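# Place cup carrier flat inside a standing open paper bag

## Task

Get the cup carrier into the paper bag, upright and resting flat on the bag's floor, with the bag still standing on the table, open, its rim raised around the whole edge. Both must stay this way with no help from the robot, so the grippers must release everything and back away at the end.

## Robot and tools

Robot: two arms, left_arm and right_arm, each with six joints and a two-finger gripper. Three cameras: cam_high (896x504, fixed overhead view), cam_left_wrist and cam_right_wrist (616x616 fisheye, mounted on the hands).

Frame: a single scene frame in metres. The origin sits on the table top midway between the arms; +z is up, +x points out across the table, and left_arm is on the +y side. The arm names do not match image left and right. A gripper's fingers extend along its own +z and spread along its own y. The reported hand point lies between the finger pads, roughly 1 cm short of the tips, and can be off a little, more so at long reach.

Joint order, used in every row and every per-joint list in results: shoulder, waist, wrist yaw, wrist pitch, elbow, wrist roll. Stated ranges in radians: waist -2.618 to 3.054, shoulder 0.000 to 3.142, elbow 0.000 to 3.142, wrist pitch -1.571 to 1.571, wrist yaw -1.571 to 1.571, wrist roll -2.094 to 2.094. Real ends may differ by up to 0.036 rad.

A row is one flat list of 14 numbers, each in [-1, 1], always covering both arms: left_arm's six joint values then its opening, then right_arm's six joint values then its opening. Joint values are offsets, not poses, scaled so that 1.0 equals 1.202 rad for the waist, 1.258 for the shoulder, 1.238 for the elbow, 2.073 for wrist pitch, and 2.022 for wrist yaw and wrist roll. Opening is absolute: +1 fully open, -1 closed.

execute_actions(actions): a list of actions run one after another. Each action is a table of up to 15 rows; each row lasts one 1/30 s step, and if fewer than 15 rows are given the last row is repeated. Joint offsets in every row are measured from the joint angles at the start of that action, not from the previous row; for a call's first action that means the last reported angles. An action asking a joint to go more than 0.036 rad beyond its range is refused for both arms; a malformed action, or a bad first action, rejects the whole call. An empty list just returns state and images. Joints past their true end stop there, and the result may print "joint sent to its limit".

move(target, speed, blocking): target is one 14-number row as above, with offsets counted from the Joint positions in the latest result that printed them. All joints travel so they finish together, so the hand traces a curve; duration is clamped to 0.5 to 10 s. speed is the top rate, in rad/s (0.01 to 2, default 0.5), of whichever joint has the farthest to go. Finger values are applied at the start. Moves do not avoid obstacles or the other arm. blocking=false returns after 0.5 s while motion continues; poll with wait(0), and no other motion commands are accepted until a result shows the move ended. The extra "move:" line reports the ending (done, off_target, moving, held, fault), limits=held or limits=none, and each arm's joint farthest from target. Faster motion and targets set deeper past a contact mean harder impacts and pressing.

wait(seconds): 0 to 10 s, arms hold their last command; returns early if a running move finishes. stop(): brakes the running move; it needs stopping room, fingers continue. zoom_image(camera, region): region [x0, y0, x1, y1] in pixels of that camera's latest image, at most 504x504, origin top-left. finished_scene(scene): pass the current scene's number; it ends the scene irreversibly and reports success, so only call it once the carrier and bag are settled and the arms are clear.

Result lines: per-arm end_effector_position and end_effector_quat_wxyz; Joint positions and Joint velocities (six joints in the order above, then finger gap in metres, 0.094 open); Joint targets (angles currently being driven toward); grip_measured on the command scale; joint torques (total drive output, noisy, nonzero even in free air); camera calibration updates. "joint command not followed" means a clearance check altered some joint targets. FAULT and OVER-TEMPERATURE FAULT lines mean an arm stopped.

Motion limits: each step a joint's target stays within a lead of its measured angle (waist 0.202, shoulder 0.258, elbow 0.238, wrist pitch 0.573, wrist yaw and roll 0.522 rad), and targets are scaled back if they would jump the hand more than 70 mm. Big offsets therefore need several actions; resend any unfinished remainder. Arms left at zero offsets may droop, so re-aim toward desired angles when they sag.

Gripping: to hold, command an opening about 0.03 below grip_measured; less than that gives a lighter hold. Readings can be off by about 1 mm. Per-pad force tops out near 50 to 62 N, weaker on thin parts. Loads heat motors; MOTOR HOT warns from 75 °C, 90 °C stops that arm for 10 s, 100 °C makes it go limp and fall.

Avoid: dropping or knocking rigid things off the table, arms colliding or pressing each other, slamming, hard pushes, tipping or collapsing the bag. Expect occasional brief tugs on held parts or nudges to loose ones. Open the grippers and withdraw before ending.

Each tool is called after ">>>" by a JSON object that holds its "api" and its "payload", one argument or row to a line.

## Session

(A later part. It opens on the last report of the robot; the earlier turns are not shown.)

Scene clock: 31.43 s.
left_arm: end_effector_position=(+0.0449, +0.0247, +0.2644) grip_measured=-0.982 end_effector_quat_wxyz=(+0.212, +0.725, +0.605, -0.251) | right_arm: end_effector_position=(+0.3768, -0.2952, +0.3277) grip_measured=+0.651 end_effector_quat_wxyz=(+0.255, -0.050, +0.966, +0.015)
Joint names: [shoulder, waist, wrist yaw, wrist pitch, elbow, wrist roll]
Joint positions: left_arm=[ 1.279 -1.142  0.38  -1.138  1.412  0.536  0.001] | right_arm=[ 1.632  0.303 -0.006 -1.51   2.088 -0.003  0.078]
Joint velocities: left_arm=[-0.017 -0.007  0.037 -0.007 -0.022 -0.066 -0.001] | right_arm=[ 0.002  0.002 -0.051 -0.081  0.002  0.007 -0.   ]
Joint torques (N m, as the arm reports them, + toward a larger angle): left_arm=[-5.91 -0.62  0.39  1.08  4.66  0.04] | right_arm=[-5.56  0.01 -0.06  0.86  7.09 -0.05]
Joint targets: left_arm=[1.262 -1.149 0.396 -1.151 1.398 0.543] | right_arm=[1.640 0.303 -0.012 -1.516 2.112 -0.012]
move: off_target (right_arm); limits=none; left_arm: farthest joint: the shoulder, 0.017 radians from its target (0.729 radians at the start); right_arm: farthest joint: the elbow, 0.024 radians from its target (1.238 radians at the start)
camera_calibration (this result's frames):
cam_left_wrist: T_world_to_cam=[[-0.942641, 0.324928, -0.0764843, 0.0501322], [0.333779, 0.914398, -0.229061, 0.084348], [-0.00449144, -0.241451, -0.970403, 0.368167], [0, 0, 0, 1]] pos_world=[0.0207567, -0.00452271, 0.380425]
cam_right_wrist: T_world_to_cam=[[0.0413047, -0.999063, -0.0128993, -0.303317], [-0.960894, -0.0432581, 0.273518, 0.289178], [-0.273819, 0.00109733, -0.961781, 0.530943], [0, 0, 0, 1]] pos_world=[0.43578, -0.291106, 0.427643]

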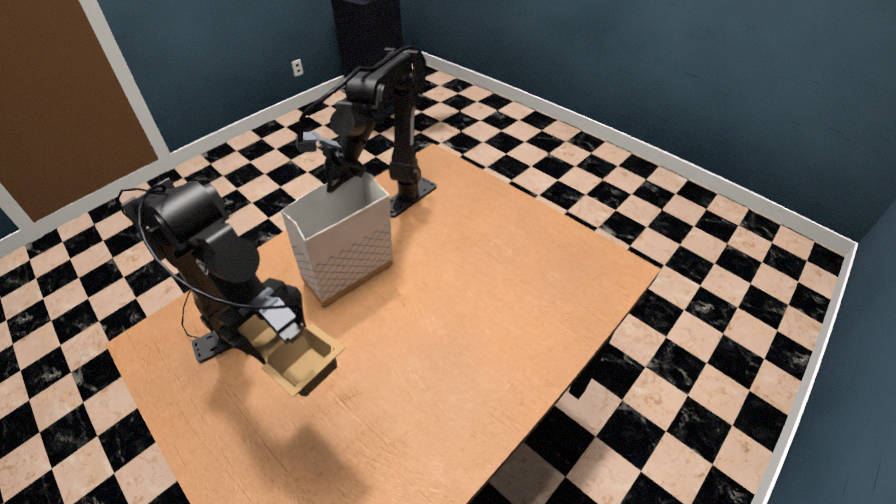

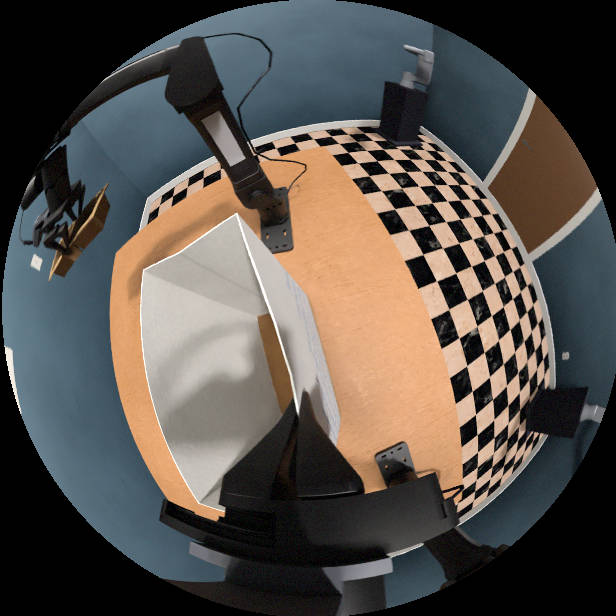

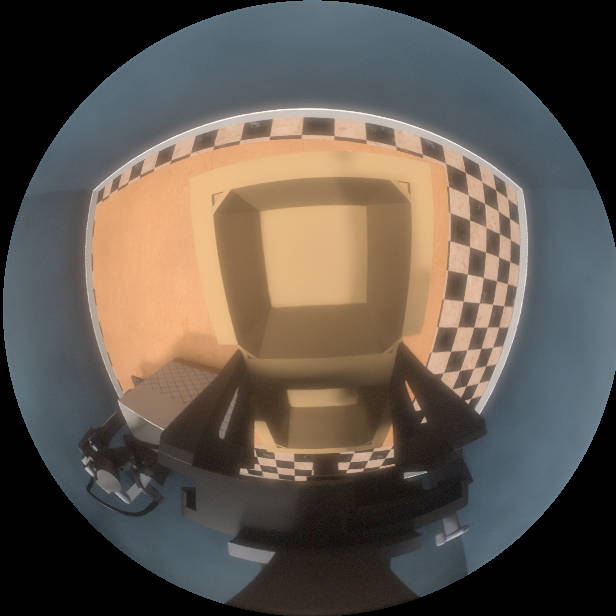

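>>> {"api": "move", "payload": {
  "target": [0,0,0,0,-0.012,0,-0.4, 0,0,0,0,0.02,0,0.6]
}}

>>> {"api": "move", "payload": {
  "target": [-0.08,0,0,0,0.36,0,-0.4, 0,0,0,0,0.25,0,0.6],
  "speed": 0.6
}}

>>> {"api": "move", "payload": {
  "target": [0,1,0,0,0,0,-0.4, 0,0,0,0,0.015,0,0.6],
  "speed": 1.0
}}

>>> {"api": "zoom_image", "payload": {
  "camera": "cam_high",
  "region": [250,150,430,330]
}}

Scene clock: 33.03 s.
left_arm: end_effector_position=(+0.0452, +0.0248, +0.2643) grip_measured=-0.403 end_effector_quat_wxyz=(+0.213, +0.725, +0.605, -0.250) | right_arm: end_effector_position=(+0.3767, -0.2953, +0.3277) grip_measured=+0.651 end_effector_quat_wxyz=(+0.255, -0.050, +0.966, +0.015)
Joint names: [shoulder, waist, wrist yaw, wrist pitch, elbow, wrist roll]
Joint positions: left_arm=[ 1.279 -1.142  0.379 -1.138  1.412  0.536  0.028] | right_arm=[ 1.632  0.303 -0.006 -1.51   2.088 -0.004  0.078]
Joint velocities: left_arm=[-0.022 -0.022  0.066  0.022 -0.007 -0.007  0.   ] | right_arm=[-0.007 -0.012 -0.037 -0.007 -0.002 -0.007 -0.   ]
Joint torques (N m, as the arm reports them, + toward a larger angle): left_arm=[-4.43  0.06  0.21  1.23  4.64 -0.04] | right_arm=[-6.18  0.01  0.    0.88  7.11  0.02]
Joint targets: left_arm=[1.279 -1.142 0.380 -1.138 1.397 0.536] | right_arm=[1.632 0.303 -0.006 -1.510 2.112 -0.004]
move: off_target (right_arm); limits=none; left_arm: farthest joint: the elbow, 0.015 radians from its target (0.015 radians at the start); right_arm: farthest joint: the elbow, 0.025 radians from its target (0.025 radians at the start)
camera_calibration (this result's frames):
cam_left_wrist: T_world_to_cam=[[-0.942818, 0.324202, -0.0773796, 0.0506025], [0.333293, 0.914803, -0.228146, 0.0839552], [-0.00317842, -0.240891, -0.970547, 0.368066], [0, 0, 0, 1]] pos_world=[0.0208971, -0.00454422, 0.380295]
cam_right_wrist: T_world_to_cam=[[0.0416315, -0.999052, -0.0126897, -0.30351], [-0.960781, -0.0435153, 0.273872, 0.288877], [-0.274165, 0.000790288, -0.961682, 0.530883], [0, 0, 0, 1]] pos_world=[0.435732, -0.291072, 0.427574]

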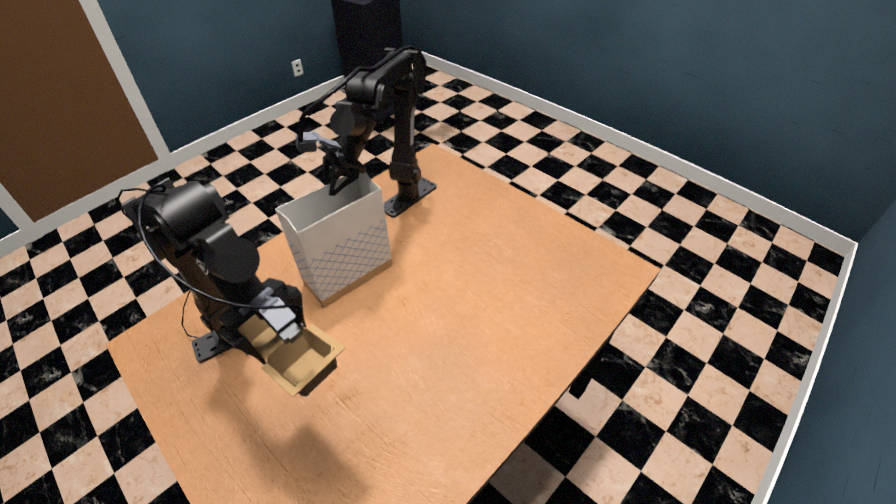

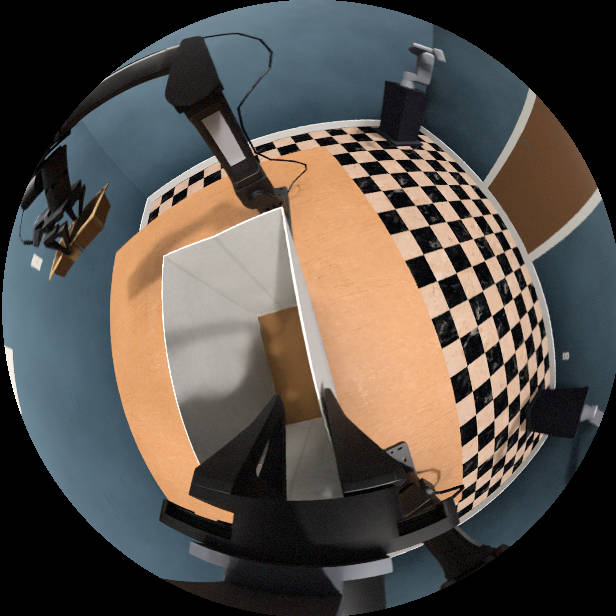

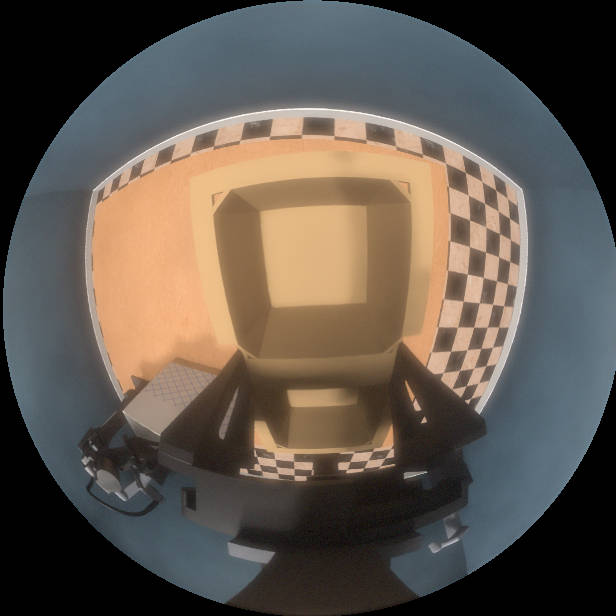

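Scene clock: 34.20 s.
left_arm: end_effector_position=(+0.0376, +0.0413, +0.4576) grip_measured=-0.403 end_effector_quat_wxyz=(+0.455, +0.677, +0.497, -0.297) | right_arm: end_effector_position=(+0.3797, -0.2950, +0.4178) grip_measured=+0.651 end_effector_quat_wxyz=(+0.387, -0.048, +0.920, +0.021)
Joint names: [shoulder, waist, wrist yaw, wrist pitch, elbow, wrist roll]
Joint positions: left_arm=[ 1.181 -1.142  0.375 -1.122  1.847  0.536  0.028] | right_arm=[ 1.635  0.303 -0.006 -1.513  2.375 -0.004  0.078]
Joint velocities: left_arm=[-0.012 -0.007  0.022  0.051 -0.007 -0.007 -0.001] | right_arm=[-0.012 -0.002  0.007  0.081 -0.017 -0.037 -0.   ]
Joint torques (N m, as the arm reports them, + toward a larger angle): left_arm=[-1.99  0.04  0.12  1.65  4.87 -0.01] | right_arm=[-5.53  0.    0.    1.3   6.04  0.01]
Joint targets: left_arm=[1.178 -1.142 0.379 -1.138 1.858 0.536] | right_arm=[1.632 0.303 -0.006 -1.510 2.397 -0.004]
move: off_target (right_arm); limits=none; left_arm: farthest joint: the wrist pitch, 0.016 radians from its target (0.000 radians at the start); right_arm: farthest joint: the elbow, 0.023 radians from its target (0.310 radians at the start)
camera_calibration (this result's frames):
cam_left_wrist: T_world_to_cam=[[-0.877118, 0.191492, -0.440449, 0.222138], [0.429643, 0.722705, -0.541391, 0.263121], [0.214643, -0.6641, -0.71617, 0.452485], [0, 0, 0, 1]] pos_world=[-0.0153293, 0.0677983, 0.564348]
cam_right_wrist: T_world_to_cam=[[0.0473452, -0.998488, -0.0279402, -0.297827], [-0.998877, -0.0472805, -0.00297135, 0.39612], [0.00164583, 0.0280495, -0.999605, 0.537518], [0, 0, 0, 1]] pos_world=[0.408891, -0.293725, 0.530162]

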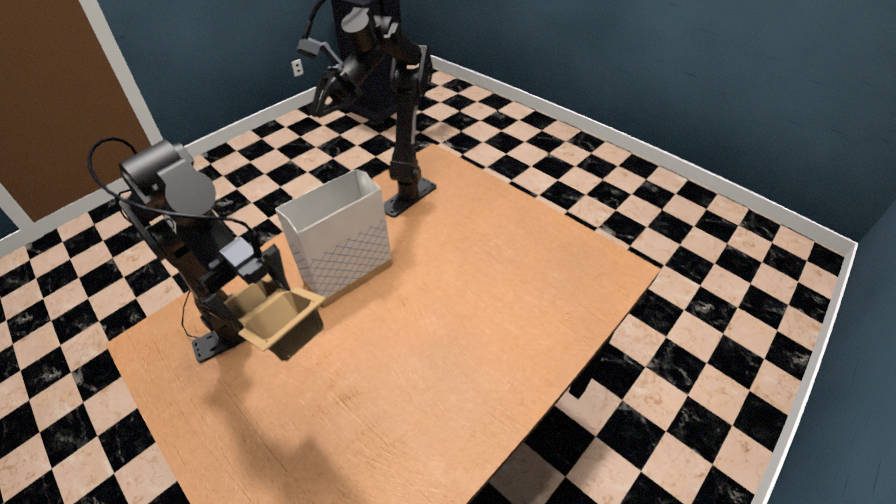

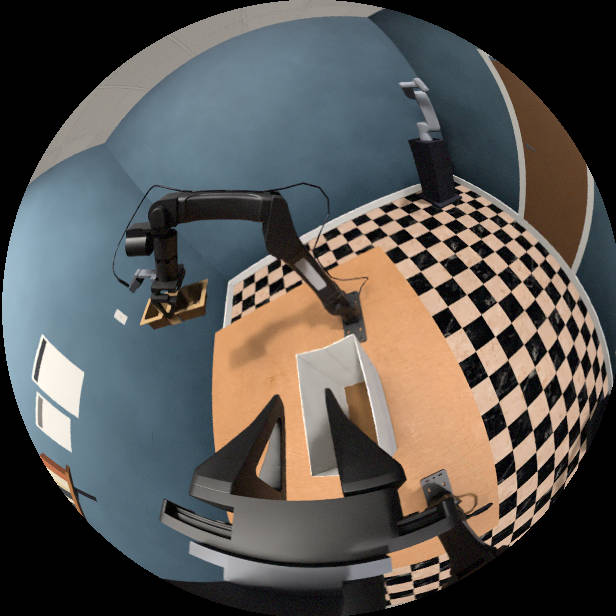

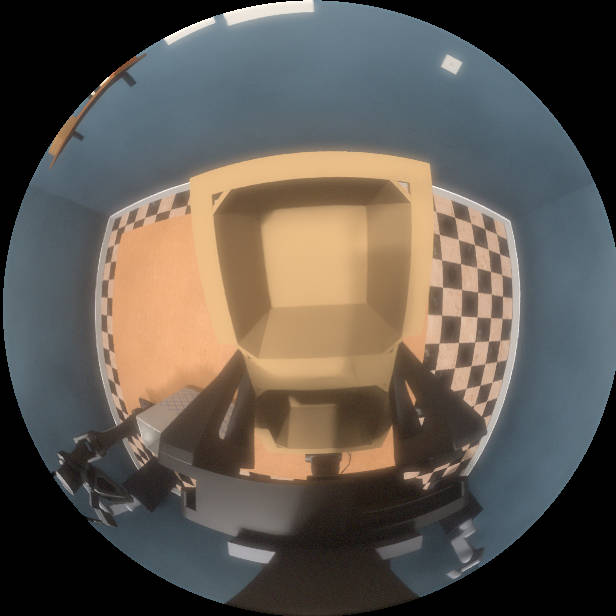

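Scene clock: 35.90 s.
left_arm: end_effector_position=(+0.2580, +0.2895, +0.4587) grip_measured=-0.403 end_effector_quat_wxyz=(+0.545, +0.279, +0.790, +0.013) | right_arm: end_effector_position=(+0.3797, -0.2950, +0.4178) grip_measured=+0.651 end_effector_quat_wxyz=(+0.387, -0.048, +0.920, +0.021)
Joint names: [shoulder, waist, wrist yaw, wrist pitch, elbow, wrist roll]
Joint positions: left_arm=[ 1.181  0.052  0.37  -1.116  1.847  0.536  0.028] | right_arm=[ 1.635  0.303 -0.006 -1.513  2.375 -0.004  0.078]
Joint velocities: left_arm=[-0.012 -0.002 -0.037  0.037  0.007 -0.037  0.001] | right_arm=[-0.007 -0.017 -0.051 -0.095  0.007 -0.022  0.   ]
Joint torques (N m, as the arm reports them, + toward a larger angle): left_arm=[-1.81  0.63  0.14  1.73  4.27  0.  ] | right_arm=[-5.32  0.02  0.    1.27  5.83  0.02]
Joint targets: left_arm=[1.181 0.060 0.375 -1.122 1.847 0.536] | right_arm=[1.635 0.303 -0.006 -1.513 2.393 -0.004]
move: done; limits=none; left_arm: farthest joint: the waist, 0.008 radians from its target (1.202 radians at the start); right_arm: farthest joint: the elbow, 0.019 radians from its target (0.019 radians at the start)
camera_calibration (this result's frames):
cam_left_wrist: T_world_to_cam=[[-0.494594, -0.746253, -0.445515, 0.543632], [-0.513949, 0.664499, -0.542492, 0.250457], [0.700881, -0.0393408, -0.712193, 0.262644], [0, 0, 0, 1]] pos_world=[0.213517, 0.249591, 0.56512]
cam_right_wrist: T_world_to_cam=[[0.0473452, -0.998488, -0.0279402, -0.297827], [-0.998877, -0.0472805, -0.00297135, 0.39612], [0.00164583, 0.0280495, -0.999605, 0.537518], [0, 0, 0, 1]] pos_world=[0.408891, -0.293725, 0.530162]

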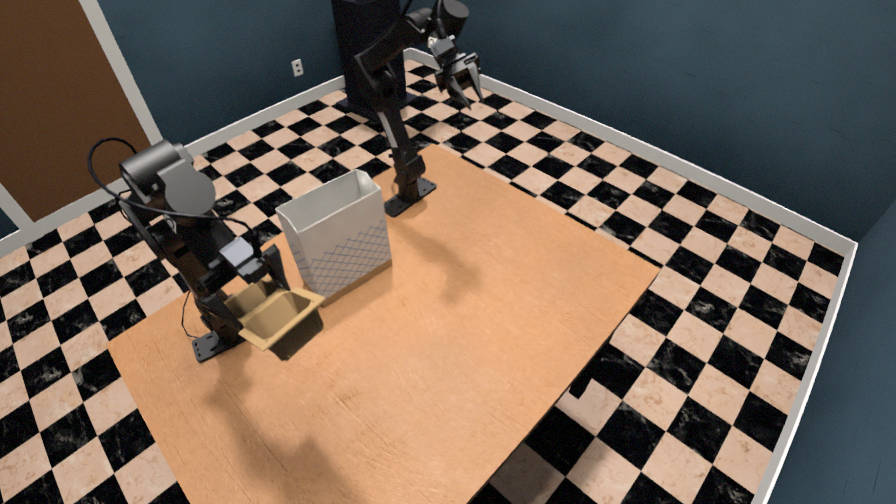

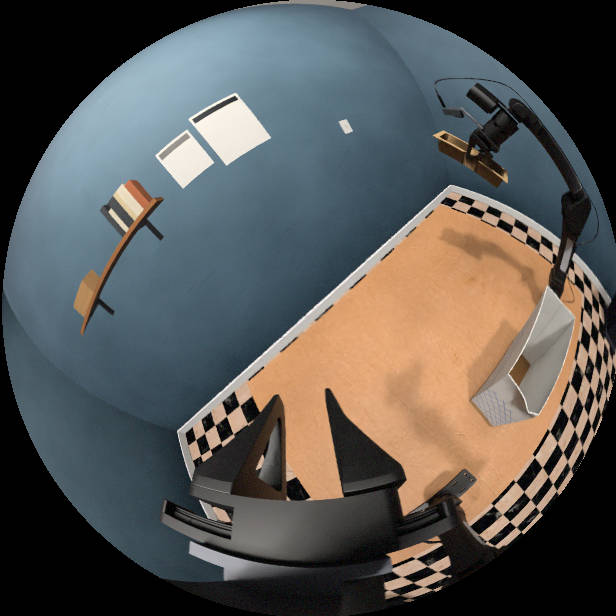

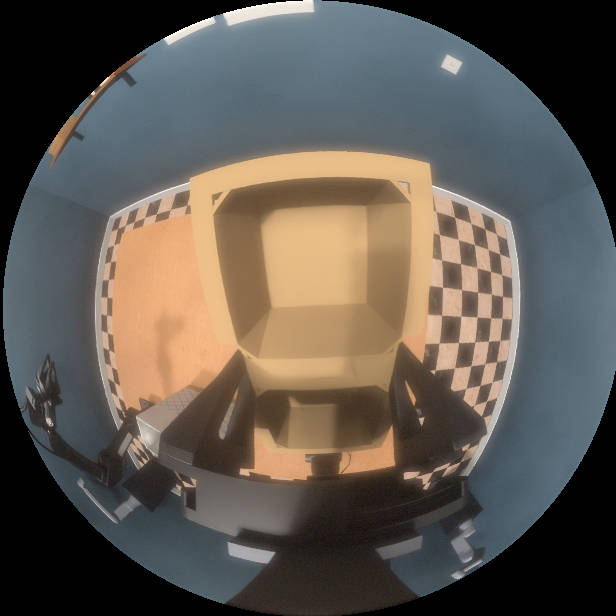

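Region (250, 150, 430, 330) of cam_high's 896x504 image, scaled by 2.800, with more detail than that image has.

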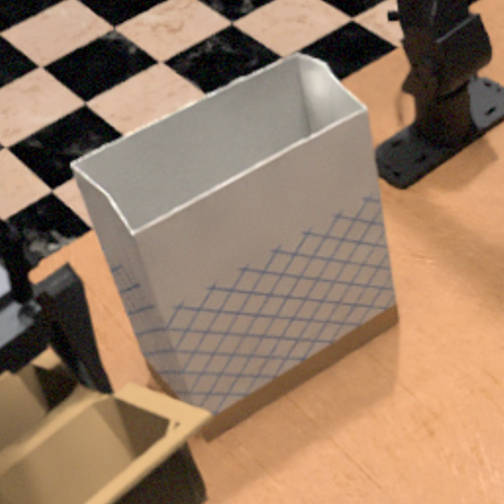

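>>> {"api": "move", "payload": {
  "target": [0,0.5,0,0,0,0,-0.4, 0,1,0.003,0,0.015,0,0.6],
  "speed": 0.8
}}

>>> {"api": "move", "payload": {
  "target": [0,0,0,0,0,0,-0.4, 0,0.165,0,0,0.015,0,0.6],
  "speed": 0.5
}}

Scene clock: 40.07 s.
left_arm: end_effector_position=(+0.2290, +0.4600, +0.4596) grip_measured=-0.403 end_effector_quat_wxyz=(+0.519, +0.036, +0.836, +0.174) | right_arm: end_effector_position=(+0.1219, +0.0103, +0.4178) grip_measured=+0.651 end_effector_quat_wxyz=(-0.309, +0.558, -0.734, -0.235)
Joint names: [shoulder, waist, wrist yaw, wrist pitch, elbow, wrist roll]
Joint positions: left_arm=[ 1.181  0.645  0.367 -1.112  1.847  0.536  0.028] | right_arm=[ 1.635  1.499 -0.004 -1.513  2.375 -0.004  0.078]
Joint velocities: left_arm=[-0.007 -0.012  0.051 -0.095 -0.002 -0.007 -0.   ] | right_arm=[-0.002 -0.007  0.022 -0.081  0.002 -0.007  0.001]
Joint torques (N m, as the arm reports them, + toward a larger angle): left_arm=[-1.86  0.34  0.16  1.75  4.47  0.03] | right_arm=[-5.34  0.25  0.05  1.26  5.84  0.02]
Joint targets: left_arm=[1.181 0.653 0.369 -1.116 1.847 0.536] | right_arm=[1.635 1.505 0.000 -1.513 2.393 -0.004]
move: done; limits=none; left_arm: farthest joint: the waist, 0.008 radians from its target (0.601 radians at the start); right_arm: farthest joint: the elbow, 0.019 radians from its target (0.019 radians at the start)
camera_calibration (this result's frames):
cam_left_wrist: T_world_to_cam=[[0.010141, -0.893535, -0.448878, 0.610614], [-0.796613, 0.264113, -0.543739, 0.3722], [0.604405, 0.363096, -0.709123, 0.125916], [0, 0, 0, 1]] pos_world=[0.214203, 0.401582, 0.565761]
cam_right_wrist: T_world_to_cam=[[0.945914, -0.323304, -0.0268757, -0.0977215], [-0.323496, -0.946225, -0.00302651, 0.079958], [-0.024452, 0.011557, -0.999634, 0.532742], [0, 0, 0, 1]] pos_world=[0.131329, 0.0379076, 0.530163]

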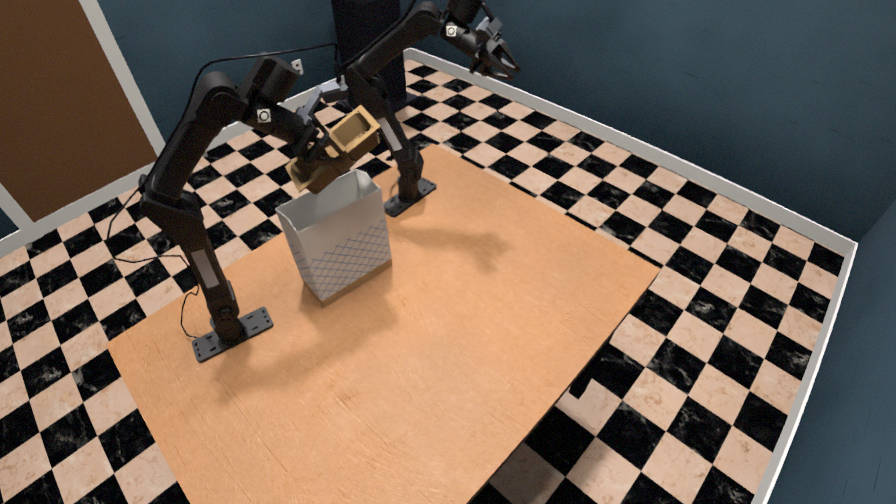

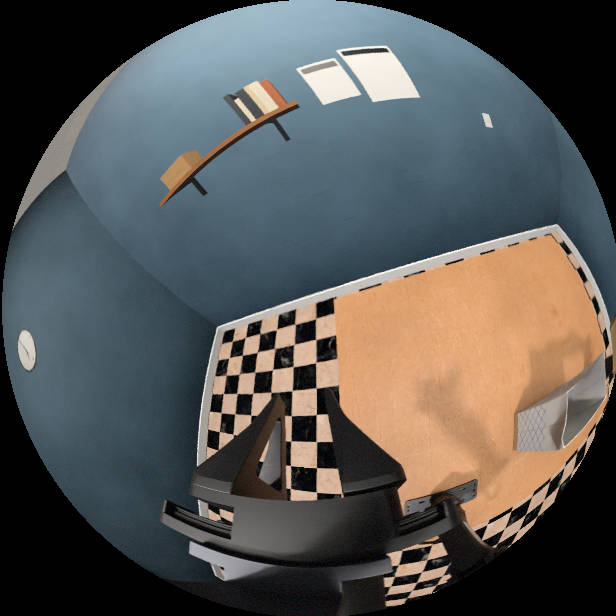

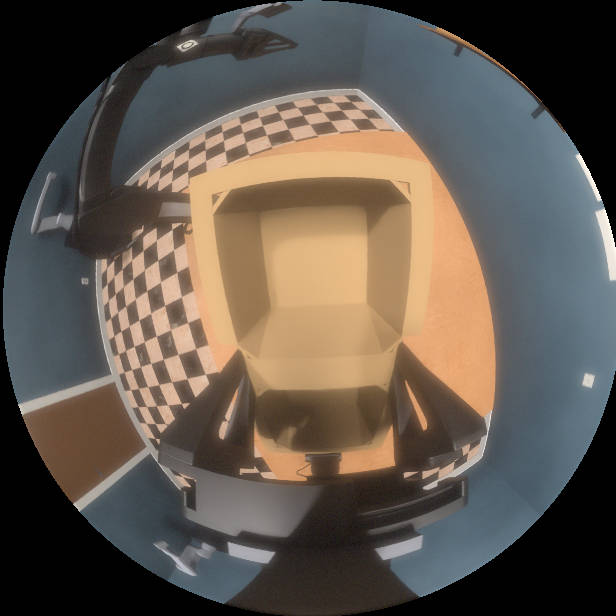

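Scene clock: 40.83 s.
left_arm: end_effector_position=(+0.2293, +0.4603, +0.4605) grip_measured=-0.403 end_effector_quat_wxyz=(+0.520, +0.036, +0.835, +0.175) | right_arm: end_effector_position=(+0.0553, +0.0222, +0.4178) grip_measured=+0.651 end_effector_quat_wxyz=(-0.285, +0.625, -0.678, -0.263)
Joint names: [shoulder, waist, wrist yaw, wrist pitch, elbow, wrist roll]
Joint positions: left_arm=[ 1.181  0.645  0.367 -1.107  1.847  0.536  0.028] | right_arm=[ 1.635  1.688 -0.005 -1.513  2.375 -0.004  0.078]
Joint velocities: left_arm=[ 0.007  0.002 -0.022  0.037  0.007 -0.066 -0.001] | right_arm=[ 0.007 -0.012 -0.007  0.037  0.012  0.051  0.   ]
Joint torques (N m, as the arm reports them, + toward a larger angle): left_arm=[-1.8  -0.15  0.14  1.74  4.41 -0.01] | right_arm=[-5.33  0.63  0.02  1.26  5.84  0.02]
Joint targets: left_arm=[1.181 0.645 0.367 -1.112 1.847 0.536] | right_arm=[1.635 1.697 -0.004 -1.513 2.393 -0.004]
move: done; limits=none; left_arm: farthest joint: the wrist pitch, 0.005 radians from its target (0.000 radians at the start); right_arm: farthest joint: the elbow, 0.019 radians from its target (0.019 radians at the start)
camera_calibration (this result's frames):
cam_left_wrist: T_world_to_cam=[[0.0116049, -0.892342, -0.45121, 0.611443], [-0.794841, 0.265557, -0.545625, 0.372678], [0.606706, 0.364973, -0.706189, 0.123512], [0, 0, 0, 1]] pos_world=[0.214188, 0.40157, 0.566454]
cam_right_wrist: T_world_to_cam=[[0.990038, -0.138054, -0.0276741, -0.0371482], [-0.138188, -0.990402, -0.00298503, 0.0603999], [-0.0269964, 0.00677952, -0.999613, 0.531216], [0, 0, 0, 1]] pos_world=[0.0594656, 0.0510903, 0.530162]

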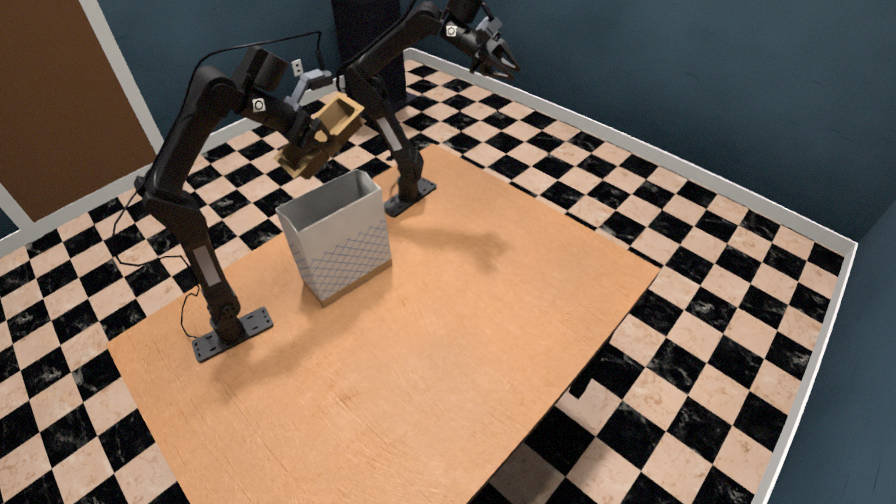

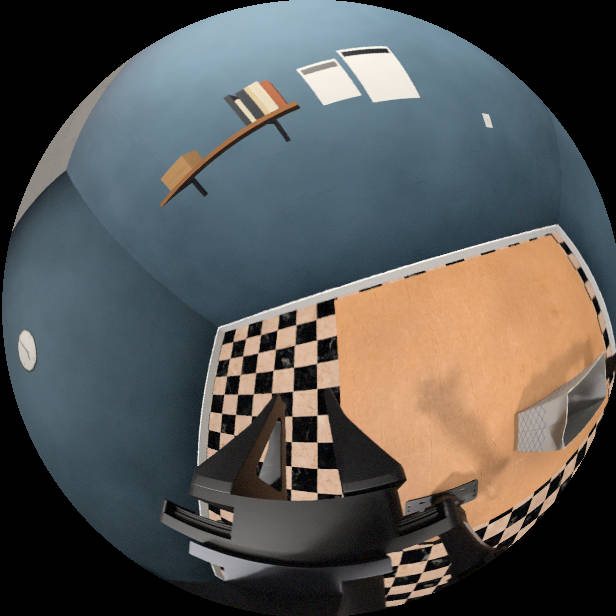

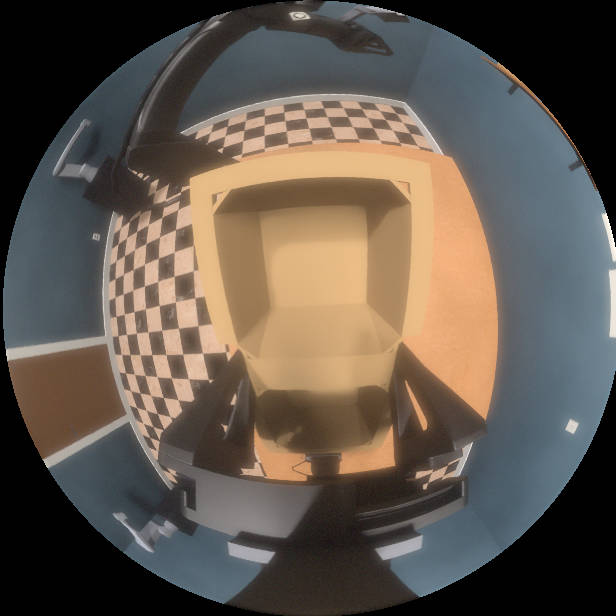

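>>> {"api": "move", "payload": {
  "target": [0,0,0,0,0,0,-0.4, -0.325,-0.077,-0.025,0.228,-0.672,-0.023,0.6],
  "speed": 0.5
}}

>>> {"api": "zoom_image", "payload": {
  "camera": "cam_high",
  "region": [240,90,420,270]
}}

Scene clock: 46.50 s.
left_arm: end_effector_position=(+0.2297, +0.4606, +0.4615) grip_measured=-0.403 end_effector_quat_wxyz=(+0.521, +0.037, +0.834, +0.177) | right_arm: end_effector_position=(+0.0721, -0.0029, +0.3218) grip_measured=+0.651 end_effector_quat_wxyz=(-0.284, +0.618, -0.686, -0.259)
Joint names: [shoulder, waist, wrist yaw, wrist pitch, elbow, wrist roll]
Joint positions: left_arm=[ 1.181  0.645  0.367 -1.103  1.847  0.536  0.028] | right_arm=[ 1.257  1.608 -0.049 -1.073  1.547 -0.042  0.078]
Joint velocities: left_arm=[-0.002 -0.012 -0.007 -0.022 -0.017  0.007 -0.   ] | right_arm=[-0.007 -0.017  0.022 -0.051  0.017  0.066  0.   ]
Joint torques (N m, as the arm reports them, + toward a larger angle): left_arm=[-1.87 -0.02  0.11  1.74  4.33 -0.03] | right_arm=[-6.09 -0.85 -0.09  1.6   5.63 -0.05]
Joint targets: left_arm=[1.181 0.645 0.367 -1.107 1.847 0.536] | right_arm=[1.227 1.596 -0.056 -1.041 1.543 -0.050]
move: off_target (right_arm); limits=none; left_arm: farthest joint: the wrist pitch, 0.004 radians from its target (0.000 radians at the start); right_arm: farthest joint: the wrist pitch, 0.033 radians from its target (0.473 radians at the start)
camera_calibration (this result's frames):
cam_left_wrist: T_world_to_cam=[[0.0132104, -0.891033, -0.453745, 0.612339], [-0.792902, 0.267138, -0.547672, 0.37319], [0.609207, 0.36701, -0.702973, 0.120885], [0, 0, 0, 1]] pos_world=[0.21417, 0.401555, 0.567211]
cam_right_wrist: T_world_to_cam=[[0.986531, -0.16069, -0.0305987, -0.0587773], [-0.16057, -0.987004, 0.00635158, 0.0361765], [-0.0312217, -0.0013528, -0.999512, 0.436113], [0, 0, 0, 1]] pos_world=[0.0774107, 0.0268514, 0.433871]

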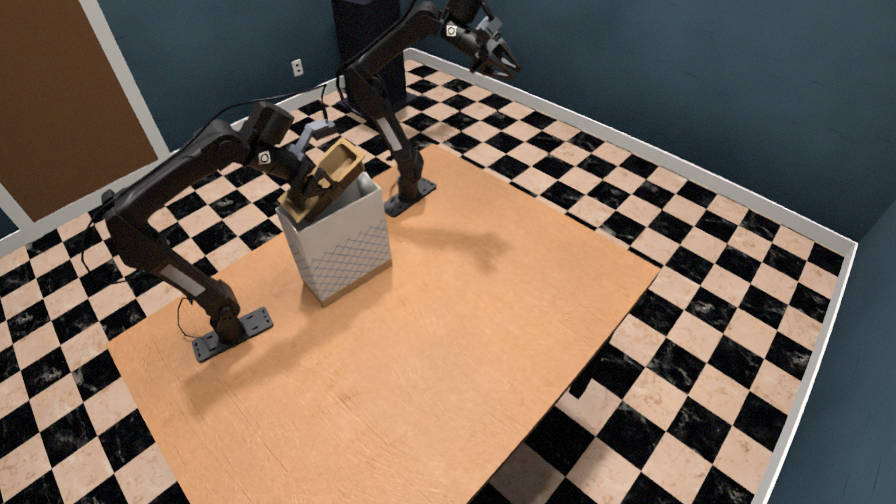

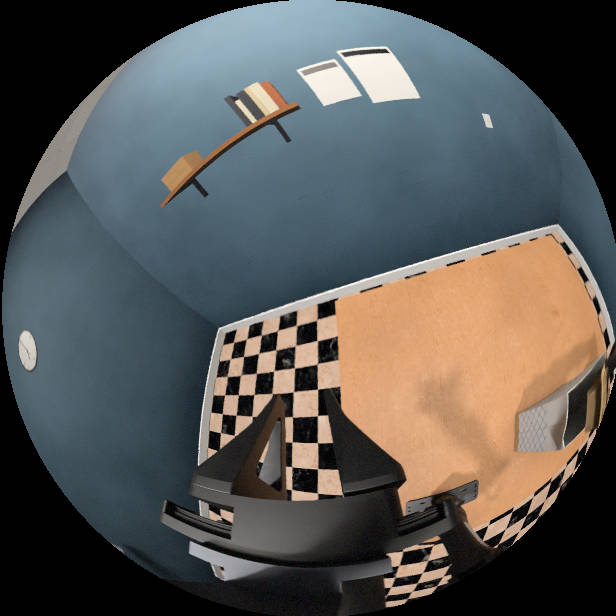

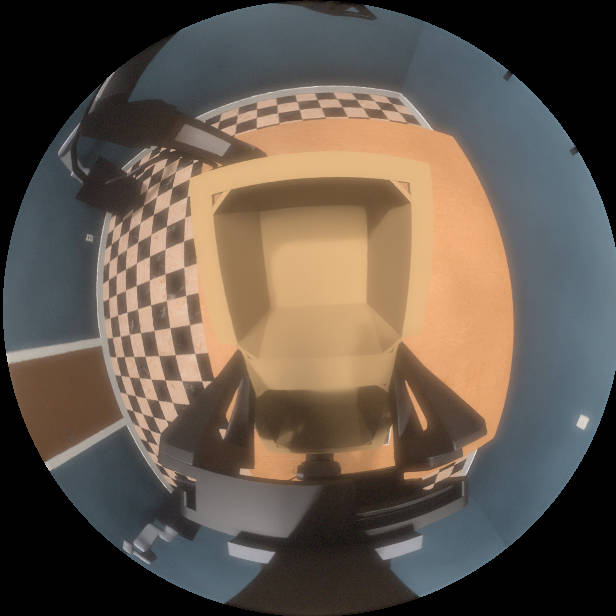

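Region (240, 90, 420, 270) of cam_high's 896x504 image, scaled by 2.800, with more detail than that image has.

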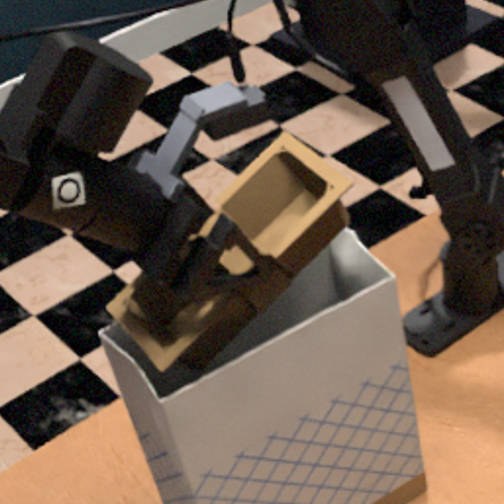

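>>> {"api": "move", "payload": {
  "target": [0,0,0,0,0,0,-0.4, -0.068,-0.016,0,0.11,-0.185,0,0.6],
  "speed": 0.25
}}

>>> {"api": "zoom_image", "payload": {
  "camera": "cam_high",
  "region": [240,90,420,270]
}}

Scene clock: 49.13 s.
left_arm: end_effector_position=(+0.2300, +0.4608, +0.4624) grip_measured=-0.403 end_effector_quat_wxyz=(+0.523, +0.037, +0.833, +0.178) | right_arm: end_effector_position=(+0.0752, +0.0064, +0.2877) grip_measured=+0.651 end_effector_quat_wxyz=(-0.298, +0.611, -0.682, -0.271)
Joint names: [shoulder, waist, wrist yaw, wrist pitch, elbow, wrist roll]
Joint positions: left_arm=[ 1.181  0.645  0.367 -1.099  1.847  0.536  0.028] | right_arm=[ 1.197  1.603 -0.051 -0.872  1.327 -0.04   0.078]
Joint velocities: left_arm=[-0.007  0.017  0.037 -0.007  0.002 -0.051  0.001] | right_arm=[-0.017  0.002 -0.037  0.007 -0.002  0.022  0.001]
Joint torques (N m, as the arm reports them, + toward a larger angle): left_arm=[-1.91  0.18  0.13  1.74  4.34 -0.02] | right_arm=[-5.49 -0.91  0.01  1.61  5.55  0.  ]
Joint targets: left_arm=[1.181 0.645 0.367 -1.103 1.847 0.536] | right_arm=[1.172 1.589 -0.049 -0.845 1.317 -0.042]
move: off_target (right_arm); limits=none; left_arm: farthest joint: the wrist pitch, 0.004 radians from its target (0.000 radians at the start); right_arm: farthest joint: the wrist pitch, 0.027 radians from its target (0.228 radians at the start)
camera_calibration (this result's frames):
cam_left_wrist: T_world_to_cam=[[0.01469, -0.889827, -0.456061, 0.613154], [-0.791117, 0.268593, -0.549538, 0.373652], [0.611488, 0.36887, -0.700012, 0.118473], [0, 0, 0, 1]] pos_world=[0.214151, 0.40154, 0.567904]
cam_right_wrist: T_world_to_cam=[[0.985875, -0.164146, -0.0332591, -0.0605181], [-0.16529, -0.985618, -0.035164, 0.0583445], [-0.0270087, 0.0401647, -0.998828, 0.401391], [0, 0, 0, 1]] pos_world=[0.0801481, 0.0314498, 0.40096]

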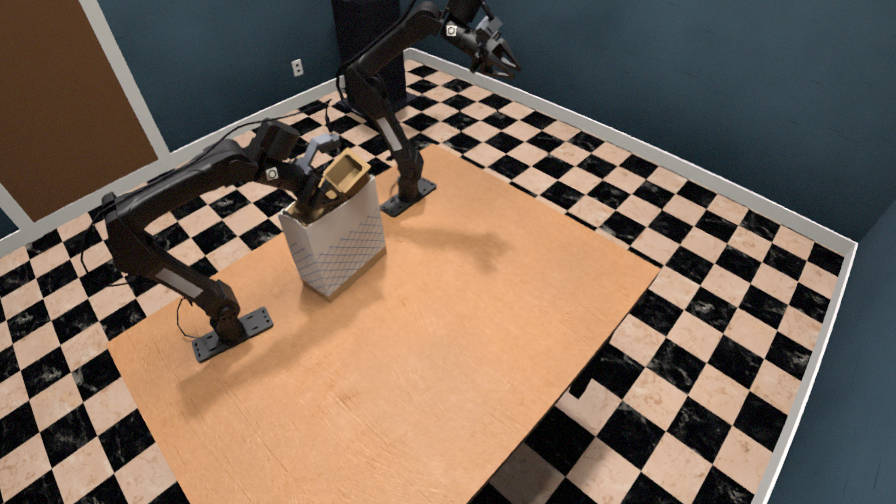

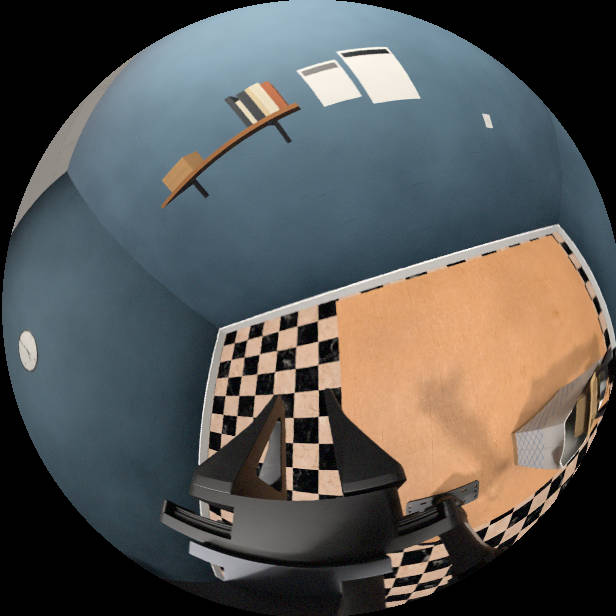

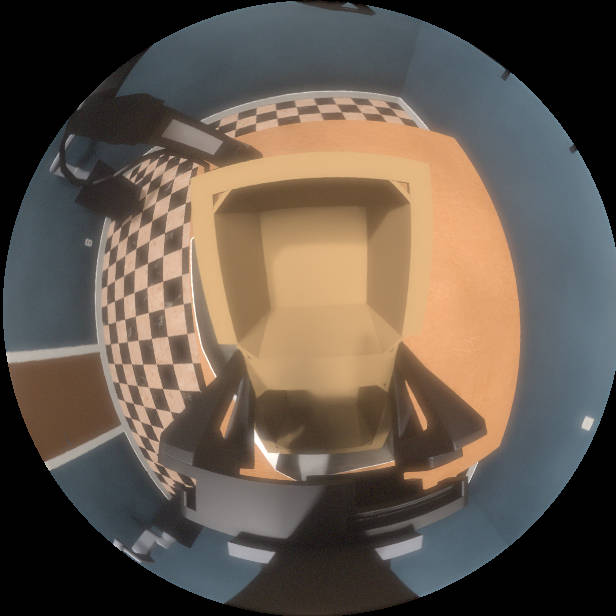

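Region (240, 90, 420, 270) of cam_high's 896x504 image, scaled by 2.800, with more detail than that image has.

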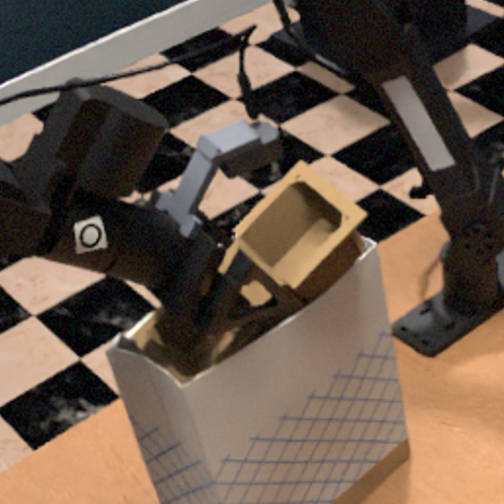

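>>> {"api": "zoom_image", "payload": {
  "camera": "cam_high",
  "region": [270,150,430,310]
}}

>>> {"api": "zoom_image", "payload": {
  "camera": "cam_left_wrist",
  "region": [496,350,616,490]
}}

Region (270, 150, 430, 310) of cam_high's 896x504 image, scaled by 3.150, with more detail than that image has.

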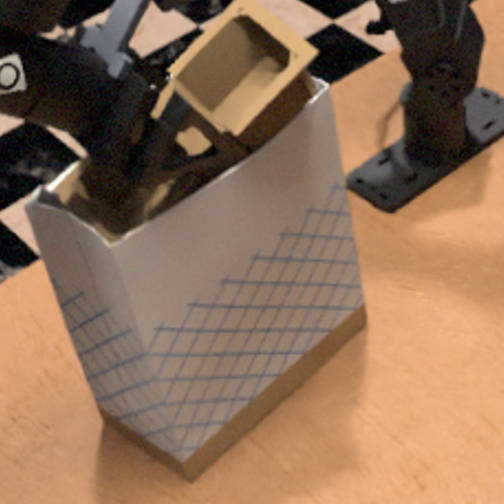

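Region (496, 350, 616, 490) of cam_left_wrist's 616x616 image, scaled by 3.600, with more detail than that image has; it fills the left 432 columns of this view, and the rest is white.

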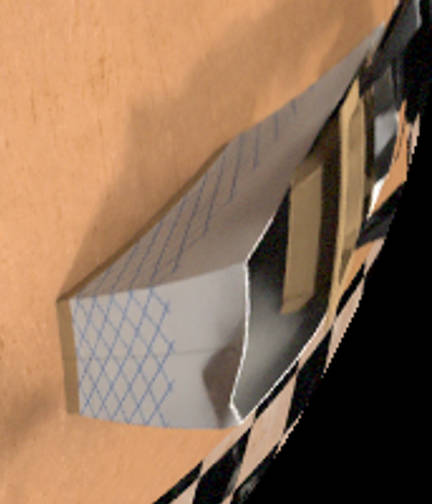

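>>> {"api": "move", "payload": {
  "target": [0,0,0,0,0,0,-0.4, 0,-0.03,-0.095,0,0,-0.09,0.6],
  "speed": 0.2
}}

>>> {"api": "zoom_image", "payload": {
  "camera": "cam_high",
  "region": [260,130,420,310]
}}

Scene clock: 52.43 s.
left_arm: end_effector_position=(+0.2303, +0.4611, +0.4633) grip_measured=-0.403 end_effector_quat_wxyz=(+0.524, +0.037, +0.832, +0.179) | right_arm: end_effector_position=(+0.0498, +0.0081, +0.2910) grip_measured=+0.651 end_effector_quat_wxyz=(-0.273, +0.680, -0.605, -0.311)
Joint names: [shoulder, waist, wrist yaw, wrist pitch, elbow, wrist roll]
Joint positions: left_arm=[ 1.181  0.645  0.367 -1.094  1.847  0.536  0.028] | right_arm=[ 1.197  1.58  -0.238 -0.872  1.327 -0.206  0.078]
Joint velocities: left_arm=[-0.017  0.002  0.066  0.037 -0.007 -0.066 -0.   ] | right_arm=[-0.002 -0.012 -0.037  0.022  0.002 -0.007  0.   ]
Joint torques (N m, as the arm reports them, + toward a larger angle): left_arm=[-1.79 -0.08  0.1   1.74  4.49  0.02] | right_arm=[-3.57 -0.92 -0.11  1.3   6.28 -0.14]
Joint targets: left_arm=[1.181 0.645 0.367 -1.099 1.847 0.536] | right_arm=[1.197 1.567 -0.243 -0.872 1.327 -0.222]
move: done; limits=none; left_arm: farthest joint: the wrist pitch, 0.005 radians from its target (0.000 radians at the start); right_arm: farthest joint: the wrist roll, 0.016 radians from its target (0.182 radians at the start)
camera_calibration (this result's frames):
cam_left_wrist: T_world_to_cam=[[0.0161772, -0.888615, -0.458368, 0.613962], [-0.789327, 0.270052, -0.551394, 0.374107], [0.61376, 0.370722, -0.697039, 0.116058], [0, 0, 0, 1]] pos_world=[0.214129, 0.401522, 0.568597]
cam_right_wrist: T_world_to_cam=[[0.997472, 0.061867, -0.0349702, -0.0370179], [0.0597184, -0.996443, -0.0594645, 0.0519339], [-0.0385247, 0.0572258, -0.997618, 0.403957], [0, 0, 0, 1]] pos_world=[0.0493852, 0.0309226, 0.404788]

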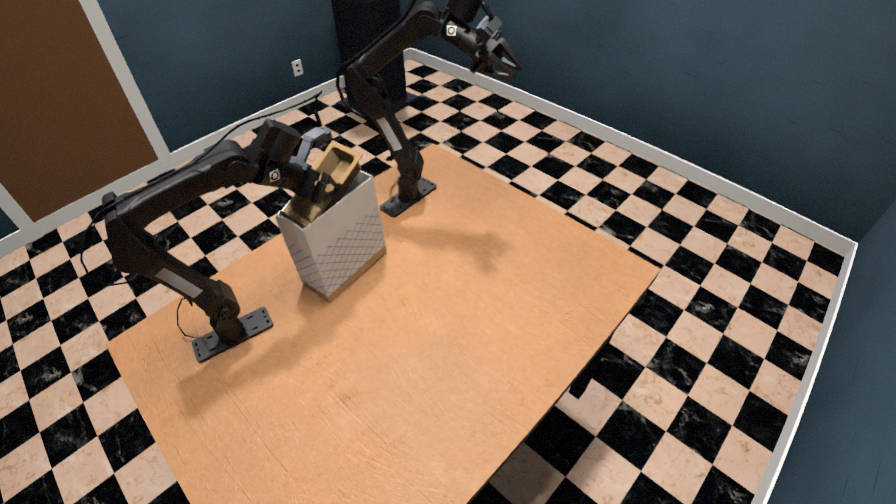

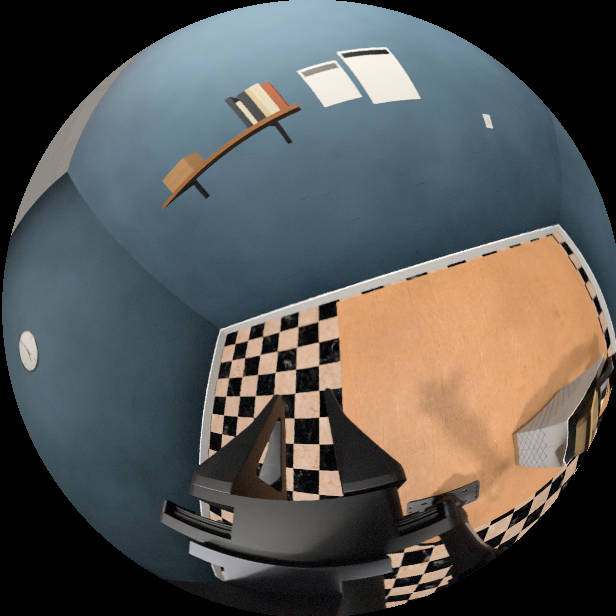

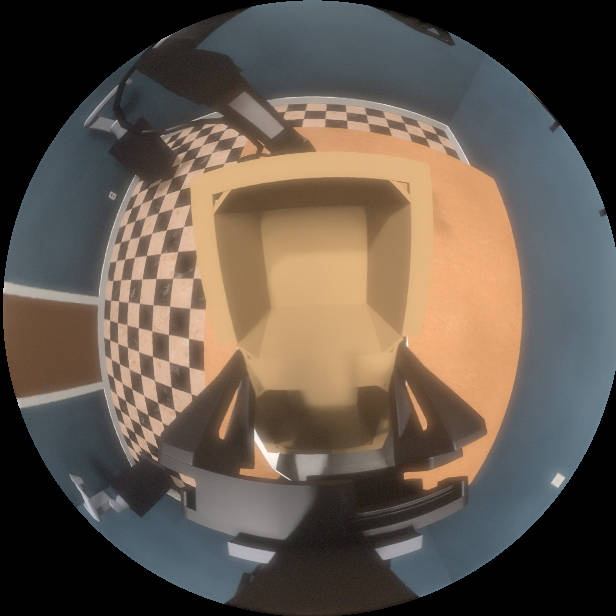

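Region (260, 130, 420, 310) of cam_high's 896x504 image, scaled by 2.800, with more detail than that image has.

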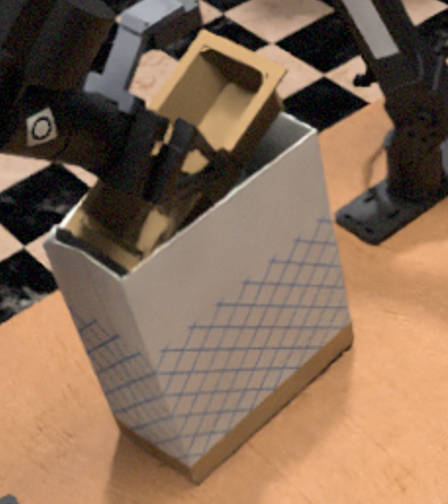

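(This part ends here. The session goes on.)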